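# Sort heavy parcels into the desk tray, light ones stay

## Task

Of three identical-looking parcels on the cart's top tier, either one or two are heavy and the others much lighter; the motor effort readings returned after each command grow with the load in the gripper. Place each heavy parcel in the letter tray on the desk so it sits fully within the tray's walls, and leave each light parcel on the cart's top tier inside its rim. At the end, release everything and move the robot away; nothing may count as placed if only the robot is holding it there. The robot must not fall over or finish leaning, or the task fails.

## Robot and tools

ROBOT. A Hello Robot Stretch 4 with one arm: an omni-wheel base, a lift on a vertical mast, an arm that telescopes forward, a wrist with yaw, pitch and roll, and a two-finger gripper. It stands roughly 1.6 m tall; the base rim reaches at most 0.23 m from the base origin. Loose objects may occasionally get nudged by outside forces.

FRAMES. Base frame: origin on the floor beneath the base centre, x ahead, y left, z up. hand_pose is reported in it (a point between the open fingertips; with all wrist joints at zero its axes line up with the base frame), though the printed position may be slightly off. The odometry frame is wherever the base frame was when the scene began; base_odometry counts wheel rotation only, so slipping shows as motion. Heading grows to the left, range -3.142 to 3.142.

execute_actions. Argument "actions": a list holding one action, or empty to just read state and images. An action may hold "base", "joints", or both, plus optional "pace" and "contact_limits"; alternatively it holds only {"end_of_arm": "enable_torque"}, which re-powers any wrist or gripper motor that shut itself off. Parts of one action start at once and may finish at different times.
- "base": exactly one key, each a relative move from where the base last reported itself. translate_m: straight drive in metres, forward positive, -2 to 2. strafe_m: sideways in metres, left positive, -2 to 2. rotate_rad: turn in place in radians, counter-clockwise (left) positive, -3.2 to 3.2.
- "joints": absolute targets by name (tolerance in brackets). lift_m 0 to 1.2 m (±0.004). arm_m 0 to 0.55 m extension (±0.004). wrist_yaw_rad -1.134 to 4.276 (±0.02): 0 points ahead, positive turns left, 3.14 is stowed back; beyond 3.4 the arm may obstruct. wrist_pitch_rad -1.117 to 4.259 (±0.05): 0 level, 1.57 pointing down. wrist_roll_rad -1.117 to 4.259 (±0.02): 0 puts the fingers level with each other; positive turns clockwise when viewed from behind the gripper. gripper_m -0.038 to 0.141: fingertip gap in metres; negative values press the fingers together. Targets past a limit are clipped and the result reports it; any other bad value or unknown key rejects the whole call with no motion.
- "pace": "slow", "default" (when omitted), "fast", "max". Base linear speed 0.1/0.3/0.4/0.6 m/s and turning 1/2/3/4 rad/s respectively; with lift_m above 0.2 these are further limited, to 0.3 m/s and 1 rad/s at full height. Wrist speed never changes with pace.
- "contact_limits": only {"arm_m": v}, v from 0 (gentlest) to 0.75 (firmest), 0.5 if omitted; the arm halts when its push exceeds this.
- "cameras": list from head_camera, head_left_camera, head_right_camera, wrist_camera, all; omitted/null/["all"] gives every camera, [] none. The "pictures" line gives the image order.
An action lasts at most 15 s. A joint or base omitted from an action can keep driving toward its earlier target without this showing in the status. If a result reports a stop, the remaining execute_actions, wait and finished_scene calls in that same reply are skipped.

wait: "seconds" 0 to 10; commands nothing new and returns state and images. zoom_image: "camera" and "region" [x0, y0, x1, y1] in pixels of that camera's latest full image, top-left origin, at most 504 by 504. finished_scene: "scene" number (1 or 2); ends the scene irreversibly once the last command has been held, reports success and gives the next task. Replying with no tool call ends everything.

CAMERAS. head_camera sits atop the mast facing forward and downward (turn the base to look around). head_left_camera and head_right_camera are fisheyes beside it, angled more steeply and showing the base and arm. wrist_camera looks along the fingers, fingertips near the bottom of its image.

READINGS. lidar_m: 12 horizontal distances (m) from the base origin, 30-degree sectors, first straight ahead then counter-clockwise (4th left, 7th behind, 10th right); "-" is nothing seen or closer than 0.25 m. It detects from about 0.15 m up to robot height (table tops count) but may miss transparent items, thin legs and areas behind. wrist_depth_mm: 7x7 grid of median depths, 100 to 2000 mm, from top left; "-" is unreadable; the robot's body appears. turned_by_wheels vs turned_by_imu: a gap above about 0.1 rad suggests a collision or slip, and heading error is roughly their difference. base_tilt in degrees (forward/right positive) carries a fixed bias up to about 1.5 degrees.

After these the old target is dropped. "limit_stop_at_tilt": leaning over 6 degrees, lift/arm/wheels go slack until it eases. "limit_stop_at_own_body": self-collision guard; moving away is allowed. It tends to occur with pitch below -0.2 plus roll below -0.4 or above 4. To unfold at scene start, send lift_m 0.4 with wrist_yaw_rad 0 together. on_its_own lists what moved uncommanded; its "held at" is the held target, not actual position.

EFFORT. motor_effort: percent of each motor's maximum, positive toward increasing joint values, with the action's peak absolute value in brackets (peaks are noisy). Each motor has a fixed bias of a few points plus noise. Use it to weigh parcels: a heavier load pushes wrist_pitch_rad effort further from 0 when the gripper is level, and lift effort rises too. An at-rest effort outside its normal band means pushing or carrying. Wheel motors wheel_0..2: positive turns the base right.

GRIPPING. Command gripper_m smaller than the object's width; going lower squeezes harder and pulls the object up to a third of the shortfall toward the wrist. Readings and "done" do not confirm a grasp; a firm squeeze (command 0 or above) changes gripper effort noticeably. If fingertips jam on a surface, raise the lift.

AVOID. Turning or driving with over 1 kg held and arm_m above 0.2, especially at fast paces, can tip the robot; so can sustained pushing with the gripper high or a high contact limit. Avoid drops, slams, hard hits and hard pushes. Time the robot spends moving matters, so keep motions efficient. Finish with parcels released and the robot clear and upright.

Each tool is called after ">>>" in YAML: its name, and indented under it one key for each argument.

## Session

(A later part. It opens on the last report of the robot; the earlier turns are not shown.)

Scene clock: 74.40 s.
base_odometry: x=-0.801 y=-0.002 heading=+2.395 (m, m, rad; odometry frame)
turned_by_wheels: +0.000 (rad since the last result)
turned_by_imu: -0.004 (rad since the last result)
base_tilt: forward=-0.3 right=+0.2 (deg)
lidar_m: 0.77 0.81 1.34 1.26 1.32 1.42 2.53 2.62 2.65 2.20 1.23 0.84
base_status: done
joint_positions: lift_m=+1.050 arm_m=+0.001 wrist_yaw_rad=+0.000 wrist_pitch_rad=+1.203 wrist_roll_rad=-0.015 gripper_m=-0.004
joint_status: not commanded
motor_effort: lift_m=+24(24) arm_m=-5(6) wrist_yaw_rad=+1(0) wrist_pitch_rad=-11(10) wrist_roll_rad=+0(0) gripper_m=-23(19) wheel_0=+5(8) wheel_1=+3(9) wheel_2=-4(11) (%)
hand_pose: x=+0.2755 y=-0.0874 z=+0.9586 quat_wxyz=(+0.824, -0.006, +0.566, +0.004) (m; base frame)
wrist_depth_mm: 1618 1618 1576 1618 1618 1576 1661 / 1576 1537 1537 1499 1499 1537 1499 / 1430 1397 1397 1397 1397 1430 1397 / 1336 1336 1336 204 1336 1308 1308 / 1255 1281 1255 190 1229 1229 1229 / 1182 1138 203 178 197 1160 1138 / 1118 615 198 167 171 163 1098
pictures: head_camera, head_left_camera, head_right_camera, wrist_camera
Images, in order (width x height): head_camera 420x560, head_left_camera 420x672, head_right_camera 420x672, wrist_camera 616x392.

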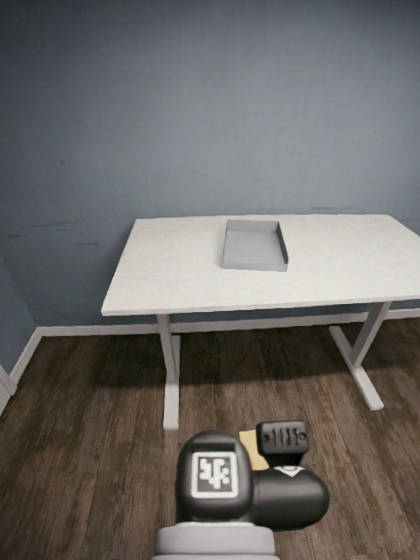

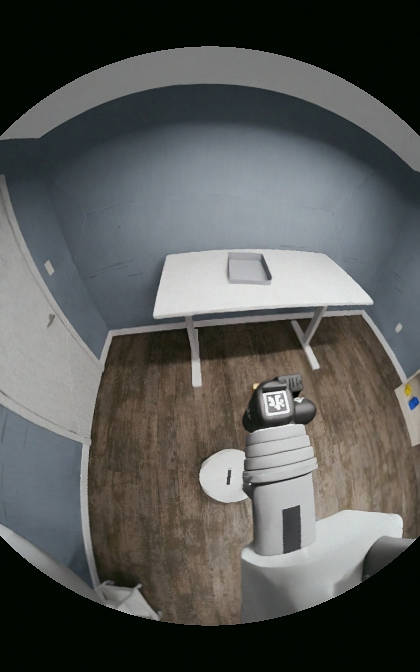

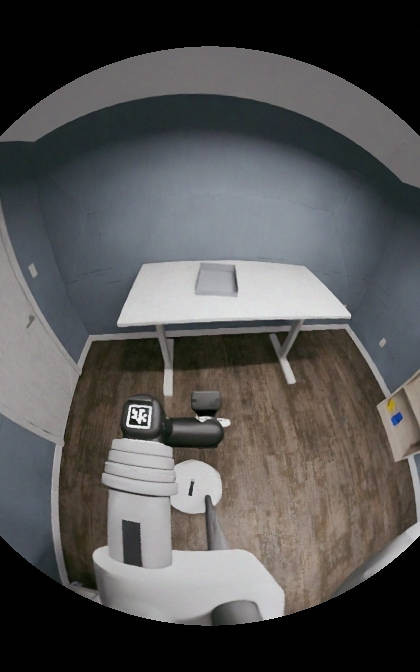

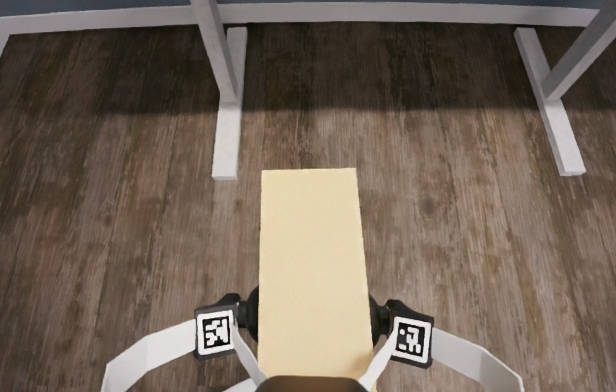

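>>> execute_actions:
  actions:
    - {"base":{"strafe_m":-0.1},"joints":{"lift_m":1.16}}
  cameras: []

>>> execute_actions:
  actions:
    - {"base":{"translate_m":0.44},"joints":{"arm_m":0.15}}
  cameras: ["wrist_camera"]

>>> execute_actions:
  actions:
    - {"joints":{"arm_m":0.42}}
  cameras: ["wrist_camera","head_right_camera"]

Scene clock: 79.13 s.
base_odometry: x=-0.733 y=+0.071 heading=+2.395 (m, m, rad; odometry frame)
turned_by_wheels: +0.000 (rad since the last result)
turned_by_imu: +0.001 (rad since the last result)
base_tilt: forward=-0.1 right=+0.3 (deg)
lidar_m: 0.78 0.80 1.44 1.36 1.40 1.45 2.58 2.60 2.51 2.09 1.24 0.84
base_status: done
joint_positions: lift_m=+1.160 arm_m=+0.001 wrist_yaw_rad=+0.000 wrist_pitch_rad=+1.203 wrist_roll_rad=-0.015 gripper_m=-0.004
joint_status: all done
motor_effort: lift_m=+24(25) arm_m=-5(5) wrist_yaw_rad=+0(1) wrist_pitch_rad=-10(11) wrist_roll_rad=+0(1) gripper_m=-21(21) wheel_0=+5(13) wheel_1=-3(12) wheel_2=+0(2) (%)
hand_pose: x=+0.2755 y=-0.0874 z=+1.0686 quat_wxyz=(+0.824, -0.006, +0.566, +0.004) (m; base frame)
wrist_depth_mm: 1708 1756 1708 1756 1661 1756 1430 / 1661 1618 1661 1618 1661 1576 1618 / 1576 1576 1499 1499 1537 1499 1499 / 1464 1464 1464 204 1430 1464 1397 / 1308 1336 1366 190 1336 1336 1308 / 1255 1281 202 178 196 1281 1281 / 1160 661 199 166 172 163 1182
pictures: none
No camera images: the call's "cameras" was empty. Leave "cameras" out to get every camera's image.

Scene clock: 82.07 s.
base_odometry: x=-1.056 y=+0.370 heading=+2.396 (m, m, rad; odometry frame)
turned_by_wheels: +0.000 (rad since the last result)
turned_by_imu: -0.001 (rad since the last result)
base_tilt: forward=-0.1 right=+0.3 (deg)
lidar_m: 0.33 0.35 0.48 1.37 1.45 1.84 3.02 3.04 2.17 2.09 0.56 0.39
base_status: done
joint_positions: lift_m=+1.160 arm_m=+0.149 wrist_yaw_rad=+0.000 wrist_pitch_rad=+1.203 wrist_roll_rad=-0.015 gripper_m=-0.004
joint_status: all done
motor_effort: lift_m=+24(24) arm_m=+5(5) wrist_yaw_rad=+1(1) wrist_pitch_rad=-13(16) wrist_roll_rad=+0(0) gripper_m=-23(21) wheel_0=+4(10) wheel_1=+2(10) wheel_2=-2(14) (%)
hand_pose: x=+0.4236 y=-0.0874 z=+1.0686 quat_wxyz=(+0.824, -0.006, +0.566, +0.004) (m; base frame)
wrist_depth_mm: 473 469 459 462 455 469 466 / 439 436 421 427 430 433 433 / 404 402 402 402 402 402 402 / 379 375 377 204 370 377 377 / 357 355 355 190 353 353 353 / 332 336 203 177 196 336 334 / 319 235 199 167 172 163 315
pictures: wrist_camera
Images, in order (width x height): wrist_camera 616x392.

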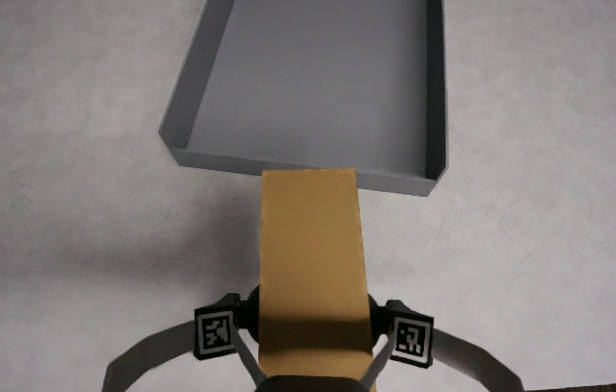

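Scene clock: 84.00 s.
base_odometry: x=-1.056 y=+0.370 heading=+2.396 (m, m, rad; odometry frame)
turned_by_wheels: +0.000 (rad since the last result)
turned_by_imu: +0.000 (rad since the last result)
base_tilt: forward=-0.1 right=+0.3 (deg)
lidar_m: 0.34 0.35 0.47 1.37 1.46 1.83 3.02 3.08 2.20 2.09 0.56 0.39
base_status: not commanded
joint_positions: lift_m=+1.160 arm_m=+0.419 wrist_yaw_rad=+0.000 wrist_pitch_rad=+1.203 wrist_roll_rad=-0.015 gripper_m=-0.004
joint_status: all done
motor_effort: lift_m=+24(24) arm_m=+5(6) wrist_yaw_rad=+0(0) wrist_pitch_rad=-12(10) wrist_roll_rad=+1(0) gripper_m=-22(22) wheel_0=+4(4) wheel_1=+2(2) wheel_2=-2(2) (%)
hand_pose: x=+0.6937 y=-0.0874 z=+1.0686 quat_wxyz=(+0.824, -0.006, +0.566, +0.004) (m; base frame)
wrist_depth_mm: 469 466 469 466 466 462 466 / 436 436 404 387 433 433 433 / 407 404 392 402 397 394 407 / 377 377 368 205 373 370 375 / 353 349 353 190 351 349 349 / 334 327 203 178 196 327 330 / 315 208 199 167 171 163 317
pictures: head_right_camera, wrist_camera
Images, in order (width x height): head_right_camera 420x672, wrist_camera 616x392.

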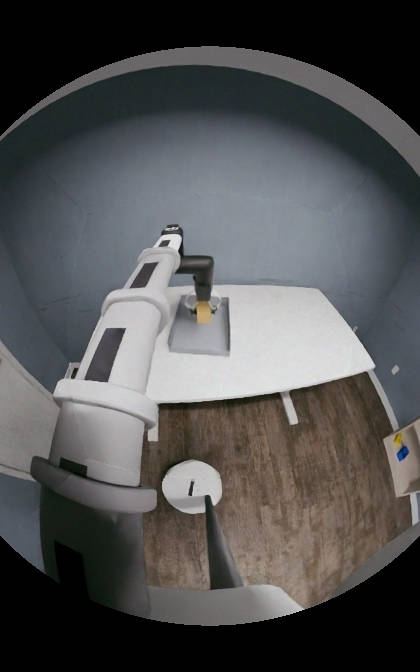

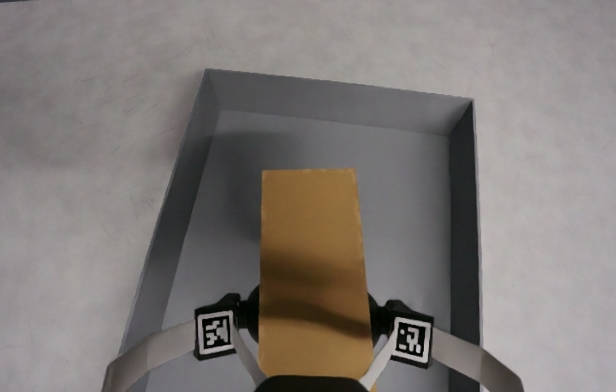

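>>> execute_actions:
  actions:
    - {"base":{"strafe_m":-0.055},"joints":{"lift_m":1.13,"arm_m":0.4},"pace":"slow"}
  cameras: ["wrist_camera"]

>>> execute_actions:
  actions:
    - {"joints":{"lift_m":1.065},"pace":"slow"}
  cameras: ["wrist_camera"]

>>> execute_actions:
  actions:
    - {"joints":{"gripper_m":0.065}}
  cameras: []

>>> execute_actions:
  actions:
    - {"joints":{"lift_m":1.16}}
  cameras: ["wrist_camera"]

>>> execute_actions:
  actions:
    - {"base":{"translate_m":-1.92},"joints":{"arm_m":0}}
  cameras: []

>>> execute_actions:
  actions:
    - {"base":{"rotate_rad":1.83},"joints":{"lift_m":1.0,"wrist_pitch_rad":0.9}}
  cameras: ["wrist_camera"]

Scene clock: 88.93 s.
base_odometry: x=-1.019 y=+0.410 heading=+2.396 (m, m, rad; odometry frame)
turned_by_wheels: +0.000 (rad since the last result)
turned_by_imu: +0.001 (rad since the last result)
base_tilt: forward=-0.1 right=+0.3 (deg)
lidar_m: 0.33 0.36 0.48 1.42 1.50 1.87 2.99 3.04 2.12 2.04 0.57 0.38
base_status: done
joint_positions: lift_m=+1.130 arm_m=+0.401 wrist_yaw_rad=+0.000 wrist_pitch_rad=+1.203 wrist_roll_rad=-0.015 gripper_m=-0.004
joint_status: all done
motor_effort: lift_m=+19(25) arm_m=-5(6) wrist_yaw_rad=-1(1) wrist_pitch_rad=-10(12) wrist_roll_rad=+0(1) gripper_m=-25(26) wheel_0=+5(8) wheel_1=-5(10) wheel_2=+0(0) (%)
hand_pose: x=+0.6755 y=-0.0874 z=+1.0390 quat_wxyz=(+0.824, -0.006, +0.566, +0.004) (m; base frame)
wrist_depth_mm: 427 427 427 430 427 421 421 / 397 382 384 377 359 394 394 / 370 355 368 364 357 370 366 / 343 336 343 204 338 343 345 / 303 320 320 190 319 325 322 / 272 301 203 178 196 303 301 / 270 220 199 167 172 163 290
pictures: wrist_camera
Images, in order (width x height): wrist_camera 616x392.

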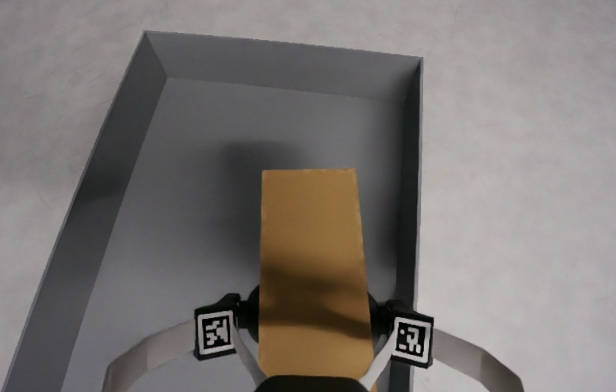

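Scene clock: 90.37 s.
base_odometry: x=-1.019 y=+0.410 heading=+2.396 (m, m, rad; odometry frame)
turned_by_wheels: +0.000 (rad since the last result)
turned_by_imu: +0.000 (rad since the last result)
base_tilt: forward=-0.1 right=+0.3 (deg)
lidar_m: 0.35 0.38 0.50 1.42 1.49 1.87 2.99 3.06 2.12 2.01 0.57 0.37
base_status: not commanded
joint_positions: lift_m=+1.065 arm_m=+0.401 wrist_yaw_rad=+0.000 wrist_pitch_rad=+1.203 wrist_roll_rad=-0.015 gripper_m=-0.004
joint_status: all done
motor_effort: lift_m=+19(19) arm_m=-5(6) wrist_yaw_rad=+0(1) wrist_pitch_rad=-11(13) wrist_roll_rad=+0(0) gripper_m=-24(23) wheel_0=+5(5) wheel_1=-4(5) wheel_2=+0(0) (%)
hand_pose: x=+0.6755 y=-0.0874 z=+0.9740 quat_wxyz=(+0.824, -0.006, +0.566, +0.004) (m; base frame)
wrist_depth_mm: 340 317 322 310 297 332 334 / 262 307 310 309 307 314 315 / 246 291 290 289 285 290 293 / 247 271 271 204 267 272 274 / 248 254 254 191 248 255 255 / 239 240 203 177 197 241 241 / 227 191 198 167 172 163 228
pictures: wrist_camera
Images, in order (width x height): wrist_camera 616x392.

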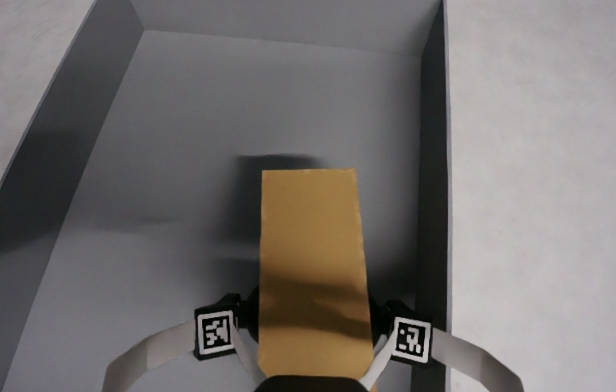

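Scene clock: 91.83 s.
base_odometry: x=-1.019 y=+0.410 heading=+2.396 (m, m, rad; odometry frame)
turned_by_wheels: +0.000 (rad since the last result)
turned_by_imu: +0.000 (rad since the last result)
base_tilt: forward=+0.0 right=+0.2 (deg)
lidar_m: 0.35 0.35 0.47 1.40 1.50 1.84 2.97 3.06 2.11 2.02 0.56 0.40
base_status: not commanded
joint_positions: lift_m=+1.065 arm_m=+0.401 wrist_yaw_rad=+0.000 wrist_pitch_rad=+1.201 wrist_roll_rad=-0.015 gripper_m=+0.065
joint_status: all done
motor_effort: lift_m=+19(19) arm_m=-5(5) wrist_yaw_rad=+1(1) wrist_pitch_rad=-4(9) wrist_roll_rad=+0(0) gripper_m=-2(20) wheel_0=+5(5) wheel_1=-4(4) wheel_2=+0(0) (%)
hand_pose: x=+0.6762 y=-0.0874 z=+0.9743 quat_wxyz=(+0.825, -0.006, +0.565, +0.004) (m; base frame)
wrist_depth_mm: 345 315 325 307 294 343 343 / 266 312 315 315 309 317 319 / 252 294 293 294 290 297 297 / 245 273 273 217 270 277 276 / 250 256 258 203 255 259 258 / 239 242 220 192 204 244 242 / 229 229 226 167 183 230 231
pictures: none
No camera images: the call's "cameras" was empty. Leave "cameras" out to get every camera's image.

Scene clock: 93.23 s.
base_odometry: x=-1.019 y=+0.410 heading=+2.396 (m, m, rad; odometry frame)
turned_by_wheels: +0.000 (rad since the last result)
turned_by_imu: +0.000 (rad since the last result)
base_tilt: forward=+0.0 right=+0.3 (deg)
lidar_m: 0.33 0.37 0.49 1.42 1.49 1.88 3.02 3.03 2.13 2.01 0.57 0.37
base_status: not commanded
joint_positions: lift_m=+1.160 arm_m=+0.401 wrist_yaw_rad=+0.000 wrist_pitch_rad=+1.201 wrist_roll_rad=-0.015 gripper_m=+0.065
joint_status: all done
motor_effort: lift_m=+22(23) arm_m=-5(5) wrist_yaw_rad=+2(0) wrist_pitch_rad=-4(5) wrist_roll_rad=+0(0) gripper_m=-2(1) wheel_0=+5(5) wheel_1=-4(4) wheel_2=+0(0) (%)
hand_pose: x=+0.6762 y=-0.0874 z=+1.0691 quat_wxyz=(+0.825, -0.006, +0.565, +0.004) (m; base frame)
wrist_depth_mm: 473 473 477 477 477 473 466 / 439 433 402 399 430 439 442 / 407 394 404 402 404 407 407 / 377 368 379 375 373 377 382 / 355 343 353 304 351 353 353 / 327 329 220 286 327 336 336 / 293 314 312 266 266 317 314
pictures: wrist_camera
Images, in order (width x height): wrist_camera 616x392.

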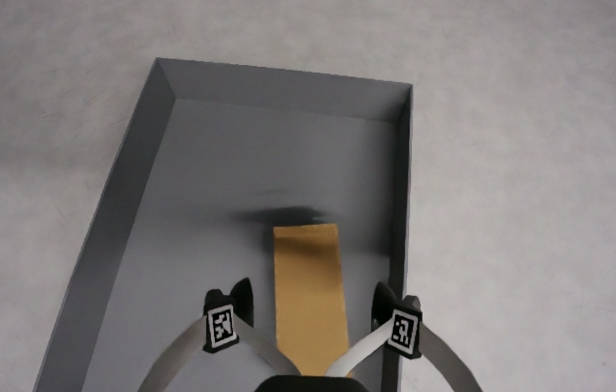

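Scene clock: 101.13 s.
base_odometry: x=+0.391 y=-0.893 heading=+2.395 (m, m, rad; odometry frame)
turned_by_wheels: +0.000 (rad since the last result)
turned_by_imu: +0.009 (rad since the last result)
base_tilt: forward=+0.0 right=+0.4 (deg)
lidar_m: 2.26 2.02 0.90 0.74 1.36 1.78 1.04 1.10 1.42 2.41 2.32 2.39
base_status: done
joint_positions: lift_m=+1.160 arm_m=+0.001 wrist_yaw_rad=+0.000 wrist_pitch_rad=+1.201 wrist_roll_rad=-0.015 gripper_m=+0.065
joint_status: all done
motor_effort: lift_m=+21(22) arm_m=-6(6) wrist_yaw_rad=+0(0) wrist_pitch_rad=-5(3) wrist_roll_rad=+0(0) gripper_m=-2(1) wheel_0=-5(10) wheel_1=-4(11) wheel_2=+3(12) (%)
hand_pose: x=+0.2761 y=-0.0874 z=+1.0691 quat_wxyz=(+0.825, -0.006, +0.565, +0.004) (m; base frame)
wrist_depth_mm: 1808 1808 1808 1808 1863 1756 1756 / 1708 1661 1661 1661 1661 1661 1661 / 1499 1499 1537 1537 1537 1499 1576 / 1430 1464 1430 1464 1464 1430 1397 / 1336 1430 1336 1336 1308 1366 1336 / 1255 1281 220 1255 1255 1255 1229 / 1205 1205 1182 1182 1182 1182 1205
pictures: none
No camera images: the call's "cameras" was empty. Leave "cameras" out to get every camera's image.

Scene clock: 104.03 s.
base_odometry: x=+0.391 y=-0.893 heading=-2.059 (m, m, rad; odometry frame)
turned_by_wheels: +1.829 (rad since the last result)
turned_by_imu: +1.799 (rad since the last result)
base_tilt: forward=-0.1 right=+0.3 (deg)
lidar_m: 0.75 1.52 1.04 1.00 1.20 1.90 2.33 2.42 2.27 2.25 1.62 0.81
base_status: done
joint_positions: lift_m=+1.000 arm_m=+0.001 wrist_yaw_rad=+0.000 wrist_pitch_rad=+0.902 wrist_roll_rad=-0.015 gripper_m=+0.065
joint_status: all done
motor_effort: lift_m=+17(18) arm_m=-5(5) wrist_yaw_rad=+0(1) wrist_pitch_rad=-7(9) wrist_roll_rad=+1(0) gripper_m=-2(1) wheel_0=-6(11) wheel_1=-4(7) wheel_2=-5(10) (%)
hand_pose: x=+0.3508 y=-0.0874 z=+0.9521 quat_wxyz=(+0.900, -0.007, +0.436, +0.003) (m; base frame)
wrist_depth_mm: 1336 1308 1205 1118 1042 991 946 / 1618 1499 1397 946 878 904 1060 / 1756 1661 1576 798 715 715 1160 / 1537 1537 1499 1078 1008 1042 1366 / 1366 1366 1336 1229 1182 1308 1366 / 1205 1229 219 1229 1098 1205 1255 / 1118 1118 1098 1098 1078 1118 1118
pictures: wrist_camera
Images, in order (width x height): wrist_camera 616x392.

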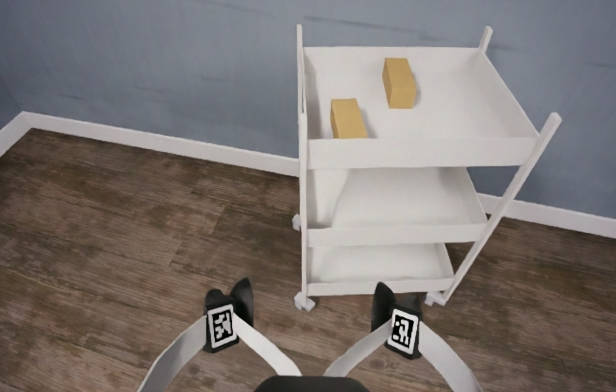

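>>> execute_actions:
  actions:
    - {"base":{"strafe_m":-0.058},"joints":{"wrist_pitch_rad":1.2}}
  cameras: []

>>> execute_actions:
  actions:
    - {"base":{"translate_m":0.378},"joints":{"lift_m":0.95}}
  cameras: []

>>> execute_actions:
  actions:
    - {"joints":{"arm_m":0.192}}
  cameras: []

>>> execute_actions:
  actions:
    - {"joints":{"lift_m":0.84}}
  cameras: ["wrist_camera"]

Scene clock: 109.43 s.
base_odometry: x=+0.340 y=-0.866 heading=-2.059 (m, m, rad; odometry frame)
turned_by_wheels: +0.000 (rad since the last result)
turned_by_imu: +0.001 (rad since the last result)
base_tilt: forward=+0.0 right=+0.3 (deg)
lidar_m: 0.75 1.49 1.07 1.09 1.24 2.45 2.28 2.40 2.22 2.24 1.61 0.82
base_status: done
joint_positions: lift_m=+1.000 arm_m=+0.001 wrist_yaw_rad=+0.000 wrist_pitch_rad=+1.200 wrist_roll_rad=-0.015 gripper_m=+0.065
joint_status: all done
motor_effort: lift_m=+17(17) arm_m=-5(5) wrist_yaw_rad=+2(0) wrist_pitch_rad=-4(2) wrist_roll_rad=+0(0) gripper_m=+4(2) wheel_0=+3(13) wheel_1=-1(12) wheel_2=+0(2) (%)
hand_pose: x=+0.2762 y=-0.0874 z=+0.9095 quat_wxyz=(+0.825, -0.006, +0.565, +0.004) (m; base frame)
wrist_depth_mm: 1661 1576 1464 634 640 634 1138 / 1499 1397 1430 946 931 1281 1336 / 1366 1397 1336 1160 1182 1336 1336 / 1255 1255 1255 1281 1281 1281 1255 / 1182 1182 1160 1182 1205 1182 1182 / 1098 1118 219 1138 1098 1098 1118 / 1060 1060 1042 1042 1042 1042 1042
pictures: none
No camera images: the call's "cameras" was empty. Leave "cameras" out to get every camera's image.

Scene clock: 112.17 s.
base_odometry: x=+0.163 y=-1.200 heading=-2.058 (m, m, rad; odometry frame)
turned_by_wheels: +0.000 (rad since the last result)
turned_by_imu: -0.001 (rad since the last result)
base_tilt: forward=+0.0 right=+0.1 (deg)
lidar_m: 0.37 1.08 1.69 1.04 1.15 1.90 2.69 2.81 2.31 2.17 0.60 0.41
base_status: done
joint_positions: lift_m=+0.950 arm_m=+0.001 wrist_yaw_rad=+0.000 wrist_pitch_rad=+1.201 wrist_roll_rad=-0.015 gripper_m=+0.065
joint_status: all done
motor_effort: lift_m=+17(17) arm_m=-5(5) wrist_yaw_rad=+0(1) wrist_pitch_rad=-3(3) wrist_roll_rad=+0(0) gripper_m=-3(1) wheel_0=+5(7) wheel_1=+3(7) wheel_2=-3(13) (%)
hand_pose: x=+0.2762 y=-0.0874 z=+0.8594 quat_wxyz=(+0.825, -0.006, +0.565, +0.004) (m; base frame)
wrist_depth_mm: 1182 1060 946 559 535 569 549 / 1366 1336 1160 535 525 544 525 / 1308 1308 1281 452 500 500 496 / 1229 1205 1160 415 469 469 466 / 1118 1118 1118 699 699 715 1118 / 1060 1060 219 1042 960 1042 1078 / 1025 991 991 1008 976 1008 1008
pictures: none
No camera images: the call's "cameras" was empty. Leave "cameras" out to get every camera's image.

Scene clock: 113.83 s.
base_odometry: x=+0.163 y=-1.200 heading=-2.058 (m, m, rad; odometry frame)
turned_by_wheels: +0.000 (rad since the last result)
turned_by_imu: +0.000 (rad since the last result)
base_tilt: forward=-0.2 right=+0.3 (deg)
lidar_m: 0.38 1.09 1.69 1.03 1.16 1.91 2.66 2.80 2.30 2.16 0.59 0.40
base_status: not commanded
joint_positions: lift_m=+0.950 arm_m=+0.191 wrist_yaw_rad=+0.000 wrist_pitch_rad=+1.201 wrist_roll_rad=-0.015 gripper_m=+0.065
joint_status: all done
motor_effort: lift_m=+17(17) arm_m=+5(7) wrist_yaw_rad=+1(1) wrist_pitch_rad=-4(4) wrist_roll_rad=+0(0) gripper_m=-1(2) wheel_0=+4(4) wheel_1=+3(3) wheel_2=-3(3) (%)
hand_pose: x=+0.4663 y=-0.0874 z=+0.8594 quat_wxyz=(+0.825, -0.006, +0.565, +0.004) (m; base frame)
wrist_depth_mm: 854 798 715 661 621 574 544 / 1078 976 854 768 699 647 603 / 1281 1281 1060 492 473 496 484 / 1205 1160 484 462 421 466 459 / 1160 1138 442 439 433 439 439 / 1060 1078 219 370 410 413 413 / 991 1025 382 343 379 387 389
pictures: none
No camera images: the call's "cameras" was empty. Leave "cameras" out to get every camera's image.

Scene clock: 115.33 s.
base_odometry: x=+0.163 y=-1.200 heading=-2.058 (m, m, rad; odometry frame)
turned_by_wheels: +0.000 (rad since the last result)
turned_by_imu: +0.000 (rad since the last result)
base_tilt: forward=-0.3 right=+0.4 (deg)
lidar_m: 0.34 1.08 1.68 1.04 1.16 1.91 2.70 2.82 2.30 2.13 0.59 0.40
base_status: not commanded
joint_positions: lift_m=+0.840 arm_m=+0.191 wrist_yaw_rad=+0.000 wrist_pitch_rad=+1.201 wrist_roll_rad=-0.015 gripper_m=+0.065
joint_status: all done
motor_effort: lift_m=+17(16) arm_m=+5(5) wrist_yaw_rad=-3(1) wrist_pitch_rad=-4(5) wrist_roll_rad=+0(0) gripper_m=+0(6) wheel_0=+4(4) wheel_1=+3(3) wheel_2=-3(3) (%)
hand_pose: x=+0.4663 y=-0.0874 z=+0.7495 quat_wxyz=(+0.825, -0.006, +0.565, +0.004) (m; base frame)
wrist_depth_mm: 842 788 364 366 368 362 362 / 1098 976 392 394 382 384 392 / 1160 1118 366 368 364 317 370 / 1060 1060 343 343 342 338 345 / 1025 1025 324 271 325 322 324 / 946 946 220 254 303 304 304 / 904 904 281 239 283 289 290
pictures: wrist_camera
Images, in order (width x height): wrist_camera 616x392.

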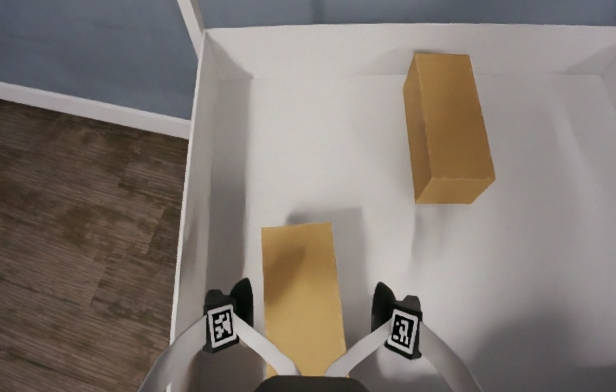

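>>> execute_actions:
  actions:
    - {"base":{"strafe_m":0.007},"joints":{"gripper_m":0.07,"lift_m":0.83}}
  cameras: []

>>> execute_actions:
  actions:
    - {"joints":{"lift_m":0.775},"pace":"slow"}
  cameras: ["wrist_camera"]

>>> execute_actions:
  actions:
    - {"joints":{"gripper_m":-0.005}}
  cameras: []

>>> execute_actions:
  actions:
    - {"joints":{"lift_m":1.0}}
  cameras: ["wrist_camera"]

>>> execute_actions:
  actions:
    - {"base":{"translate_m":-0.282},"joints":{"arm_m":0}}
  cameras: []

>>> execute_actions:
  actions:
    - {"base":{"rotate_rad":-1.83},"pace":"slow"}
  cameras: []

>>> execute_actions:
  actions:
    - {"base":{"translate_m":1.88},"joints":{"lift_m":1.18}}
  cameras: []

>>> execute_actions:
  actions:
    - {"joints":{"arm_m":0.4}}
  cameras: ["wrist_camera"]

Scene clock: 122.30 s.
base_odometry: x=+0.169 y=-1.203 heading=-2.058 (m, m, rad; odometry frame)
turned_by_wheels: +0.000 (rad since the last result)
turned_by_imu: +0.001 (rad since the last result)
base_tilt: forward=+0.0 right=+0.3 (deg)
lidar_m: 0.35 1.10 1.69 1.03 1.11 1.90 2.70 2.81 2.31 2.15 0.61 0.42
base_status: done
joint_positions: lift_m=+0.830 arm_m=+0.191 wrist_yaw_rad=+0.000 wrist_pitch_rad=+1.201 wrist_roll_rad=-0.015 gripper_m=+0.070
joint_status: all done
motor_effort: lift_m=+17(14) arm_m=+5(5) wrist_yaw_rad=+0(1) wrist_pitch_rad=-3(4) wrist_roll_rad=+1(0) gripper_m=+0(0) wheel_0=-2(10) wheel_1=+3(8) wheel_2=+0(0) (%)
hand_pose: x=+0.4663 y=-0.0874 z=+0.7394 quat_wxyz=(+0.825, -0.006, +0.565, +0.004) (m; base frame)
wrist_depth_mm: 866 788 362 353 351 343 353 / 1078 976 377 379 379 332 384 / 1138 1138 357 357 353 303 357 / 1098 1078 332 340 338 327 336 / 1008 1025 309 262 312 314 315 / 917 946 219 246 291 296 296 / 917 891 274 232 272 277 281
pictures: none
No camera images: the call's "cameras" was empty. Leave "cameras" out to get every camera's image.

Scene clock: 123.63 s.
base_odometry: x=+0.169 y=-1.203 heading=-2.058 (m, m, rad; odometry frame)
turned_by_wheels: +0.000 (rad since the last result)
turned_by_imu: +0.000 (rad since the last result)
base_tilt: forward=-0.1 right=+0.3 (deg)
lidar_m: 0.36 1.09 1.64 1.05 1.13 1.91 2.65 2.78 2.32 2.15 0.60 0.40
base_status: not commanded
joint_positions: lift_m=+0.775 arm_m=+0.191 wrist_yaw_rad=+0.000 wrist_pitch_rad=+1.201 wrist_roll_rad=-0.015 gripper_m=+0.070
joint_status: all done
motor_effort: lift_m=+17(16) arm_m=+5(5) wrist_yaw_rad=+2(1) wrist_pitch_rad=-5(5) wrist_roll_rad=+0(0) gripper_m=-2(1) wheel_0=-2(2) wheel_1=+3(3) wheel_2=+0(0) (%)
hand_pose: x=+0.4663 y=-0.0874 z=+0.6845 quat_wxyz=(+0.825, -0.006, +0.565, +0.004) (m; base frame)
wrist_depth_mm: 831 788 324 330 330 272 338 / 1042 976 314 315 315 255 315 / 1098 1042 291 293 293 253 287 / 1008 976 271 217 274 273 273 / 946 931 257 204 258 256 256 / 878 866 219 192 211 242 242 / 854 820 228 180 185 228 229
pictures: wrist_camera
Images, in order (width x height): wrist_camera 616x392.

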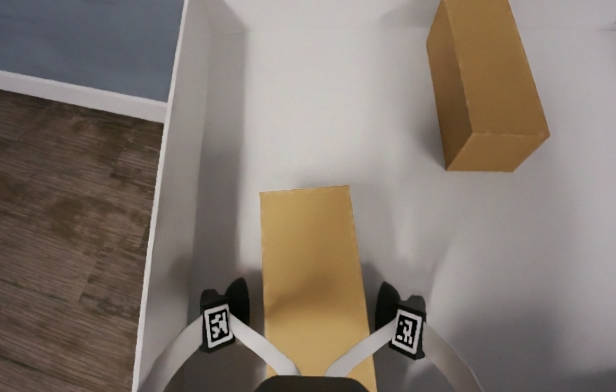

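Scene clock: 125.17 s.
base_odometry: x=+0.169 y=-1.203 heading=-2.058 (m, m, rad; odometry frame)
turned_by_wheels: +0.000 (rad since the last result)
turned_by_imu: +0.000 (rad since the last result)
base_tilt: forward=-0.1 right=+0.2 (deg)
lidar_m: 0.39 1.10 1.66 1.00 1.10 1.93 2.67 2.80 2.32 2.15 0.57 0.40
base_status: not commanded
joint_positions: lift_m=+0.775 arm_m=+0.191 wrist_yaw_rad=+0.000 wrist_pitch_rad=+1.203 wrist_roll_rad=-0.015 gripper_m=-0.004
joint_status: all done
motor_effort: lift_m=+19(19) arm_m=+5(5) wrist_yaw_rad=+1(1) wrist_pitch_rad=-12(12) wrist_roll_rad=+0(0) gripper_m=-21(26) wheel_0=-3(3) wheel_1=+3(3) wheel_2=+0(0) (%)
hand_pose: x=+0.4657 y=-0.0874 z=+0.6840 quat_wxyz=(+0.824, -0.006, +0.566, +0.004) (m; base frame)
wrist_depth_mm: 854 798 324 330 330 267 332 / 1118 976 307 312 310 251 309 / 1098 1078 286 291 291 256 286 / 1008 991 268 202 271 271 271 / 946 931 255 189 256 254 255 / 878 878 202 178 196 240 238 / 842 164 198 168 173 163 228
pictures: none
No camera images: the call's "cameras" was empty. Leave "cameras" out to get every camera's image.

Scene clock: 127.17 s.
base_odometry: x=+0.169 y=-1.203 heading=-2.058 (m, m, rad; odometry frame)
turned_by_wheels: +0.000 (rad since the last result)
turned_by_imu: +0.000 (rad since the last result)
base_tilt: forward=-0.1 right=+0.3 (deg)
lidar_m: 0.34 1.10 1.66 1.03 1.10 1.90 2.70 2.81 2.33 2.17 0.55 0.40
base_status: not commanded
joint_positions: lift_m=+1.000 arm_m=+0.191 wrist_yaw_rad=+0.000 wrist_pitch_rad=+1.203 wrist_roll_rad=-0.015 gripper_m=-0.004
joint_status: all done
motor_effort: lift_m=+24(28) arm_m=+5(5) wrist_yaw_rad=-1(0) wrist_pitch_rad=-10(12) wrist_roll_rad=+0(0) gripper_m=-23(22) wheel_0=-2(3) wheel_1=+3(3) wheel_2=+0(0) (%)
hand_pose: x=+0.4657 y=-0.0874 z=+0.9086 quat_wxyz=(+0.824, -0.006, +0.566, +0.004) (m; base frame)
wrist_depth_mm: 854 788 732 668 627 585 549 / 1078 1008 891 809 750 676 621 / 1336 1308 1118 539 535 539 521 / 1281 1255 1205 203 466 517 500 / 1182 1138 1160 189 477 488 480 / 1118 1098 202 179 197 459 455 / 1025 591 199 167 172 163 433
pictures: wrist_camera
Images, in order (width x height): wrist_camera 616x392.

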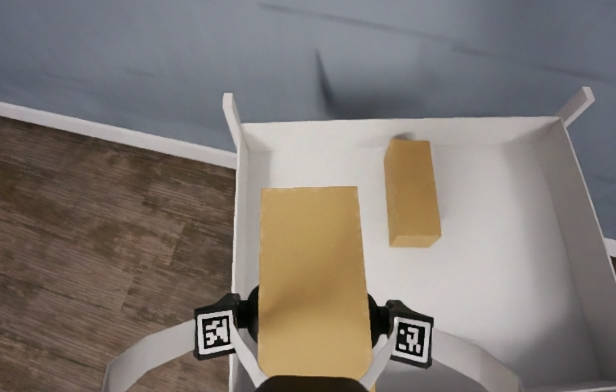

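Scene clock: 129.57 s.
base_odometry: x=+0.301 y=-0.954 heading=-2.059 (m, m, rad; odometry frame)
turned_by_wheels: -0.001 (rad since the last result)
turned_by_imu: +0.001 (rad since the last result)
base_tilt: forward=-0.1 right=+0.3 (deg)
lidar_m: 0.66 1.41 1.09 1.07 1.23 2.05 2.41 2.53 2.23 2.24 1.51 0.71
base_status: done
joint_positions: lift_m=+1.000 arm_m=+0.001 wrist_yaw_rad=+0.000 wrist_pitch_rad=+1.203 wrist_roll_rad=-0.015 gripper_m=-0.004
joint_status: all done
motor_effort: lift_m=+24(24) arm_m=-5(7) wrist_yaw_rad=+0(1) wrist_pitch_rad=-11(12) wrist_roll_rad=+0(0) gripper_m=-24(22) wheel_0=-5(9) wheel_1=-3(9) wheel_2=+1(12) (%)
hand_pose: x=+0.2755 y=-0.0874 z=+0.9086 quat_wxyz=(+0.824, -0.006, +0.566, +0.004) (m; base frame)
wrist_depth_mm: 1537 1499 1397 647 647 634 591 / 1430 1464 1430 842 904 931 1182 / 1336 1336 1336 891 878 1336 1336 / 1255 1308 1281 202 1138 1229 1255 / 1182 1205 1160 189 1182 1160 1182 / 1098 1098 202 178 196 1078 1118 / 1042 597 198 167 172 163 1060
pictures: none
No camera images: the call's "cameras" was empty. Leave "cameras" out to get every camera's image.

Scene clock: 132.67 s.
base_odometry: x=+0.301 y=-0.954 heading=+2.395 (m, m, rad; odometry frame)
turned_by_wheels: -1.829 (rad since the last result)
turned_by_imu: -1.798 (rad since the last result)
base_tilt: forward=-0.1 right=+0.3 (deg)
lidar_m: 2.23 1.86 0.79 0.64 0.89 1.72 1.05 1.11 1.45 2.51 2.41 2.41
base_status: done
joint_positions: lift_m=+1.000 arm_m=+0.001 wrist_yaw_rad=+0.000 wrist_pitch_rad=+1.203 wrist_roll_rad=-0.015 gripper_m=-0.004
joint_status: not commanded
motor_effort: lift_m=+24(24) arm_m=-5(5) wrist_yaw_rad=+2(2) wrist_pitch_rad=-11(12) wrist_roll_rad=+1(1) gripper_m=-21(24) wheel_0=+5(9) wheel_1=+3(4) wheel_2=+4(10) (%)
hand_pose: x=+0.2755 y=-0.0874 z=+0.9086 quat_wxyz=(+0.824, -0.006, +0.566, +0.004) (m; base frame)
wrist_depth_mm: 1537 1537 1576 1537 1576 1576 1537 / 1464 1430 1499 1499 1430 1464 1464 / 1336 1336 1366 1366 1336 1336 1366 / 1229 1255 1255 202 1281 1281 1255 / 1182 1182 1205 189 1182 1182 1160 / 1118 1118 203 178 197 1098 1098 / 1078 603 198 167 172 163 1060
pictures: none
No camera images: the call's "cameras" was empty. Leave "cameras" out to get every camera's image.

Scene clock: 140.40 s.
base_odometry: x=-1.080 y=+0.321 heading=+2.396 (m, m, rad; odometry frame)
turned_by_wheels: +0.000 (rad since the last result)
turned_by_imu: -0.006 (rad since the last result)
base_tilt: forward=-0.1 right=+0.4 (deg)
lidar_m: 0.36 0.38 0.51 1.31 1.39 1.82 3.75 3.05 2.22 2.13 0.56 0.39
base_status: done
joint_positions: lift_m=+1.180 arm_m=+0.001 wrist_yaw_rad=+0.000 wrist_pitch_rad=+1.203 wrist_roll_rad=-0.015 gripper_m=-0.004
joint_status: all done
motor_effort: lift_m=+24(25) arm_m=-5(5) wrist_yaw_rad=+0(2) wrist_pitch_rad=-11(12) wrist_roll_rad=+1(0) gripper_m=-21(23) wheel_0=+5(12) wheel_1=+4(6) wheel_2=-3(13) (%)
hand_pose: x=+0.2755 y=-0.0874 z=+1.0886 quat_wxyz=(+0.824, -0.006, +0.566, +0.004) (m; base frame)
wrist_depth_mm: 504 496 492 496 484 492 500 / 466 466 462 455 452 462 462 / 427 430 430 433 433 430 433 / 402 404 399 202 402 402 402 / 1366 1397 1336 189 1336 1366 1366 / 1255 1281 202 178 196 1308 1281 / 1229 676 198 167 172 163 1229
pictures: none
No camera images: the call's "cameras" was empty. Leave "cameras" out to get every camera's image.

Scene clock: 142.70 s.
base_odometry: x=-1.080 y=+0.321 heading=+2.396 (m, m, rad; odometry frame)
turned_by_wheels: +0.000 (rad since the last result)
turned_by_imu: +0.000 (rad since the last result)
base_tilt: forward=+0.0 right=+0.3 (deg)
lidar_m: 0.36 0.38 0.48 1.32 1.37 1.79 3.75 3.02 2.23 2.14 0.57 0.39
base_status: not commanded
joint_positions: lift_m=+1.180 arm_m=+0.399 wrist_yaw_rad=+0.000 wrist_pitch_rad=+1.203 wrist_roll_rad=-0.015 gripper_m=-0.004
joint_status: all done
motor_effort: lift_m=+24(24) arm_m=+5(5) wrist_yaw_rad=-1(0) wrist_pitch_rad=-7(12) wrist_roll_rad=+0(0) gripper_m=-20(25) wheel_0=+5(5) wheel_1=+3(3) wheel_2=-3(3) (%)
hand_pose: x=+0.6738 y=-0.0874 z=+1.0886 quat_wxyz=(+0.825, -0.006, +0.566, +0.004) (m; base frame)
wrist_depth_mm: 496 492 496 492 496 488 492 / 459 462 459 427 421 445 455 / 427 427 424 427 424 415 424 / 399 402 397 203 397 389 397 / 375 375 370 189 325 330 373 / 353 355 202 178 198 306 351 / 336 245 199 167 171 163 332
pictures: wrist_camera
Images, in order (width x height): wrist_camera 616x392.

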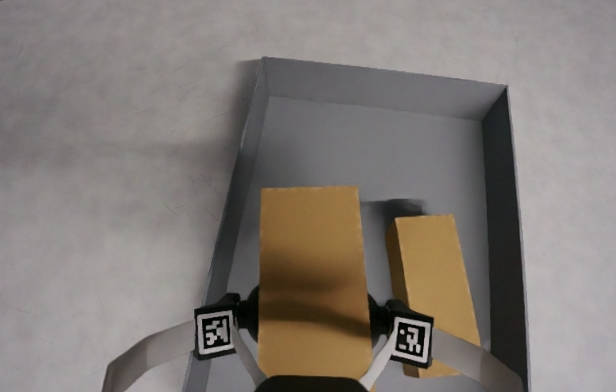

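>>> execute_actions:
  actions:
    - {"joints":{"lift_m":1.065},"pace":"slow"}
  cameras: ["wrist_camera"]

>>> execute_actions:
  actions:
    - {"joints":{"gripper_m":0.065}}
  cameras: []

>>> execute_actions:
  actions:
    - {"joints":{"lift_m":1.17}}
  cameras: []

>>> execute_actions:
  actions:
    - {"joints":{"arm_m":0.1},"pace":"fast"}
  cameras: ["wrist_camera"]

Scene clock: 147.37 s.
base_odometry: x=-1.080 y=+0.321 heading=+2.396 (m, m, rad; odometry frame)
turned_by_wheels: +0.000 (rad since the last result)
turned_by_imu: +0.001 (rad since the last result)
base_tilt: forward=-0.1 right=+0.3 (deg)
lidar_m: 0.35 0.36 0.50 1.32 1.39 1.79 2.97 3.04 2.27 2.12 0.60 0.39
base_status: not commanded
joint_positions: lift_m=+1.065 arm_m=+0.399 wrist_yaw_rad=+0.000 wrist_pitch_rad=+1.203 wrist_roll_rad=-0.015 gripper_m=-0.004
joint_status: all done
motor_effort: lift_m=+19(23) arm_m=+5(5) wrist_yaw_rad=+0(1) wrist_pitch_rad=-11(10) wrist_roll_rad=+1(0) gripper_m=-24(22) wheel_0=+5(5) wheel_1=+4(3) wheel_2=-3(3) (%)
hand_pose: x=+0.6737 y=-0.0874 z=+0.9740 quat_wxyz=(+0.824, -0.006, +0.566, +0.004) (m; base frame)
wrist_depth_mm: 340 340 330 330 325 320 300 / 317 315 306 310 310 309 294 / 293 293 282 289 289 289 276 / 274 274 267 203 266 213 263 / 257 254 253 190 252 200 242 / 242 224 203 178 196 191 188 / 230 165 198 167 172 163 179
pictures: wrist_camera
Images, in order (width x height): wrist_camera 616x392.

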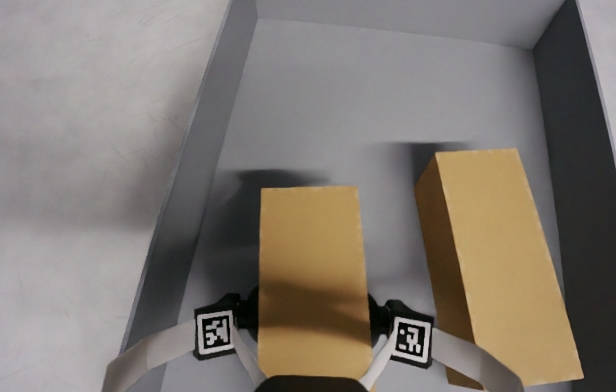

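Scene clock: 148.83 s.
base_odometry: x=-1.080 y=+0.321 heading=+2.396 (m, m, rad; odometry frame)
turned_by_wheels: +0.000 (rad since the last result)
turned_by_imu: +0.000 (rad since the last result)
base_tilt: forward=-0.1 right=+0.4 (deg)
lidar_m: 0.36 0.37 0.49 1.32 1.37 1.81 2.97 3.02 2.24 2.13 0.59 0.38
base_status: not commanded
joint_positions: lift_m=+1.065 arm_m=+0.399 wrist_yaw_rad=+0.000 wrist_pitch_rad=+1.201 wrist_roll_rad=-0.015 gripper_m=+0.065
joint_status: all done
motor_effort: lift_m=+19(19) arm_m=+5(5) wrist_yaw_rad=+2(1) wrist_pitch_rad=-4(12) wrist_roll_rad=+0(0) gripper_m=-1(22) wheel_0=+5(5) wheel_1=+4(3) wheel_2=-3(3) (%)
hand_pose: x=+0.6743 y=-0.0874 z=+0.9743 quat_wxyz=(+0.825, -0.006, +0.565, +0.004) (m; base frame)
wrist_depth_mm: 343 343 334 329 330 317 298 / 319 319 310 317 314 315 293 / 296 297 286 291 293 294 279 / 277 277 267 216 271 217 264 / 259 256 254 203 256 202 242 / 243 238 219 192 210 193 191 / 230 195 227 167 189 182 182
pictures: none
No camera images: the call's "cameras" was empty. Leave "cameras" out to get every camera's image.

Scene clock: 150.30 s.
base_odometry: x=-1.080 y=+0.321 heading=+2.396 (m, m, rad; odometry frame)
turned_by_wheels: +0.000 (rad since the last result)
turned_by_imu: +0.000 (rad since the last result)
base_tilt: forward=-0.1 right=+0.4 (deg)
lidar_m: 0.33 0.38 0.50 1.31 1.38 1.80 3.02 3.02 2.25 2.12 0.56 0.39
base_status: not commanded
joint_positions: lift_m=+1.170 arm_m=+0.399 wrist_yaw_rad=+0.000 wrist_pitch_rad=+1.201 wrist_roll_rad=-0.015 gripper_m=+0.065
joint_status: all done
motor_effort: lift_m=+22(21) arm_m=+5(5) wrist_yaw_rad=+0(1) wrist_pitch_rad=-5(2) wrist_roll_rad=+0(0) gripper_m=+1(2) wheel_0=+5(5) wheel_1=+3(3) wheel_2=-3(3) (%)
hand_pose: x=+0.6743 y=-0.0874 z=+1.0791 quat_wxyz=(+0.825, -0.006, +0.565, +0.004) (m; base frame)
wrist_depth_mm: 488 484 488 488 488 480 488 / 449 452 452 413 413 418 452 / 421 418 415 415 415 407 418 / 392 392 389 387 389 377 392 / 366 366 364 355 334 329 364 / 347 343 219 296 293 298 340 / 327 329 319 277 274 281 325
pictures: none
No camera images: the call's "cameras" was empty. Leave "cameras" out to get every camera's image.

Scene clock: 152.00 s.
base_odometry: x=-1.080 y=+0.321 heading=+2.396 (m, m, rad; odometry frame)
turned_by_wheels: +0.000 (rad since the last result)
turned_by_imu: +0.000 (rad since the last result)
base_tilt: forward=-0.1 right=+0.3 (deg)
lidar_m: 0.35 0.39 0.48 1.32 1.35 1.80 3.05 3.03 2.27 2.13 0.60 0.39
base_status: not commanded
joint_positions: lift_m=+1.170 arm_m=+0.101 wrist_yaw_rad=+0.000 wrist_pitch_rad=+1.201 wrist_roll_rad=-0.015 gripper_m=+0.065
joint_status: all done
motor_effort: lift_m=+22(22) arm_m=-6(5) wrist_yaw_rad=+1(1) wrist_pitch_rad=-4(5) wrist_roll_rad=+1(1) gripper_m=-3(1) wheel_0=+5(5) wheel_1=+3(3) wheel_2=-3(3) (%)
hand_pose: x=+0.3761 y=-0.0874 z=+1.0790 quat_wxyz=(+0.825, -0.006, +0.565, +0.004) (m; base frame)
wrist_depth_mm: 492 480 480 427 421 480 484 / 452 452 445 421 433 445 455 / 421 424 421 413 410 415 418 / 394 394 392 389 392 392 389 / 366 368 370 368 366 366 366 / 353 347 219 349 349 349 351 / 1229 1205 1182 1182 1160 1205 1205
pictures: wrist_camera
Images, in order (width x height): wrist_camera 616x392.

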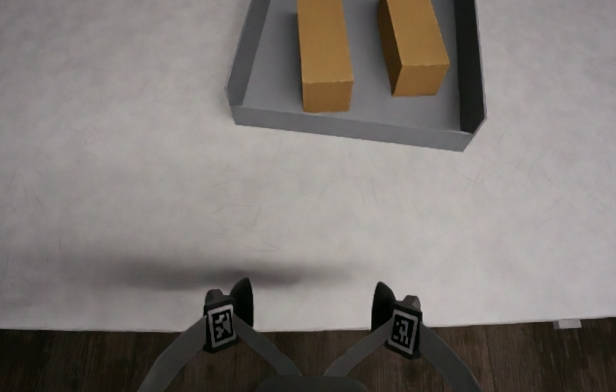

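>>> finished_scene:
  scene: 2

The scene is finished: the task was done.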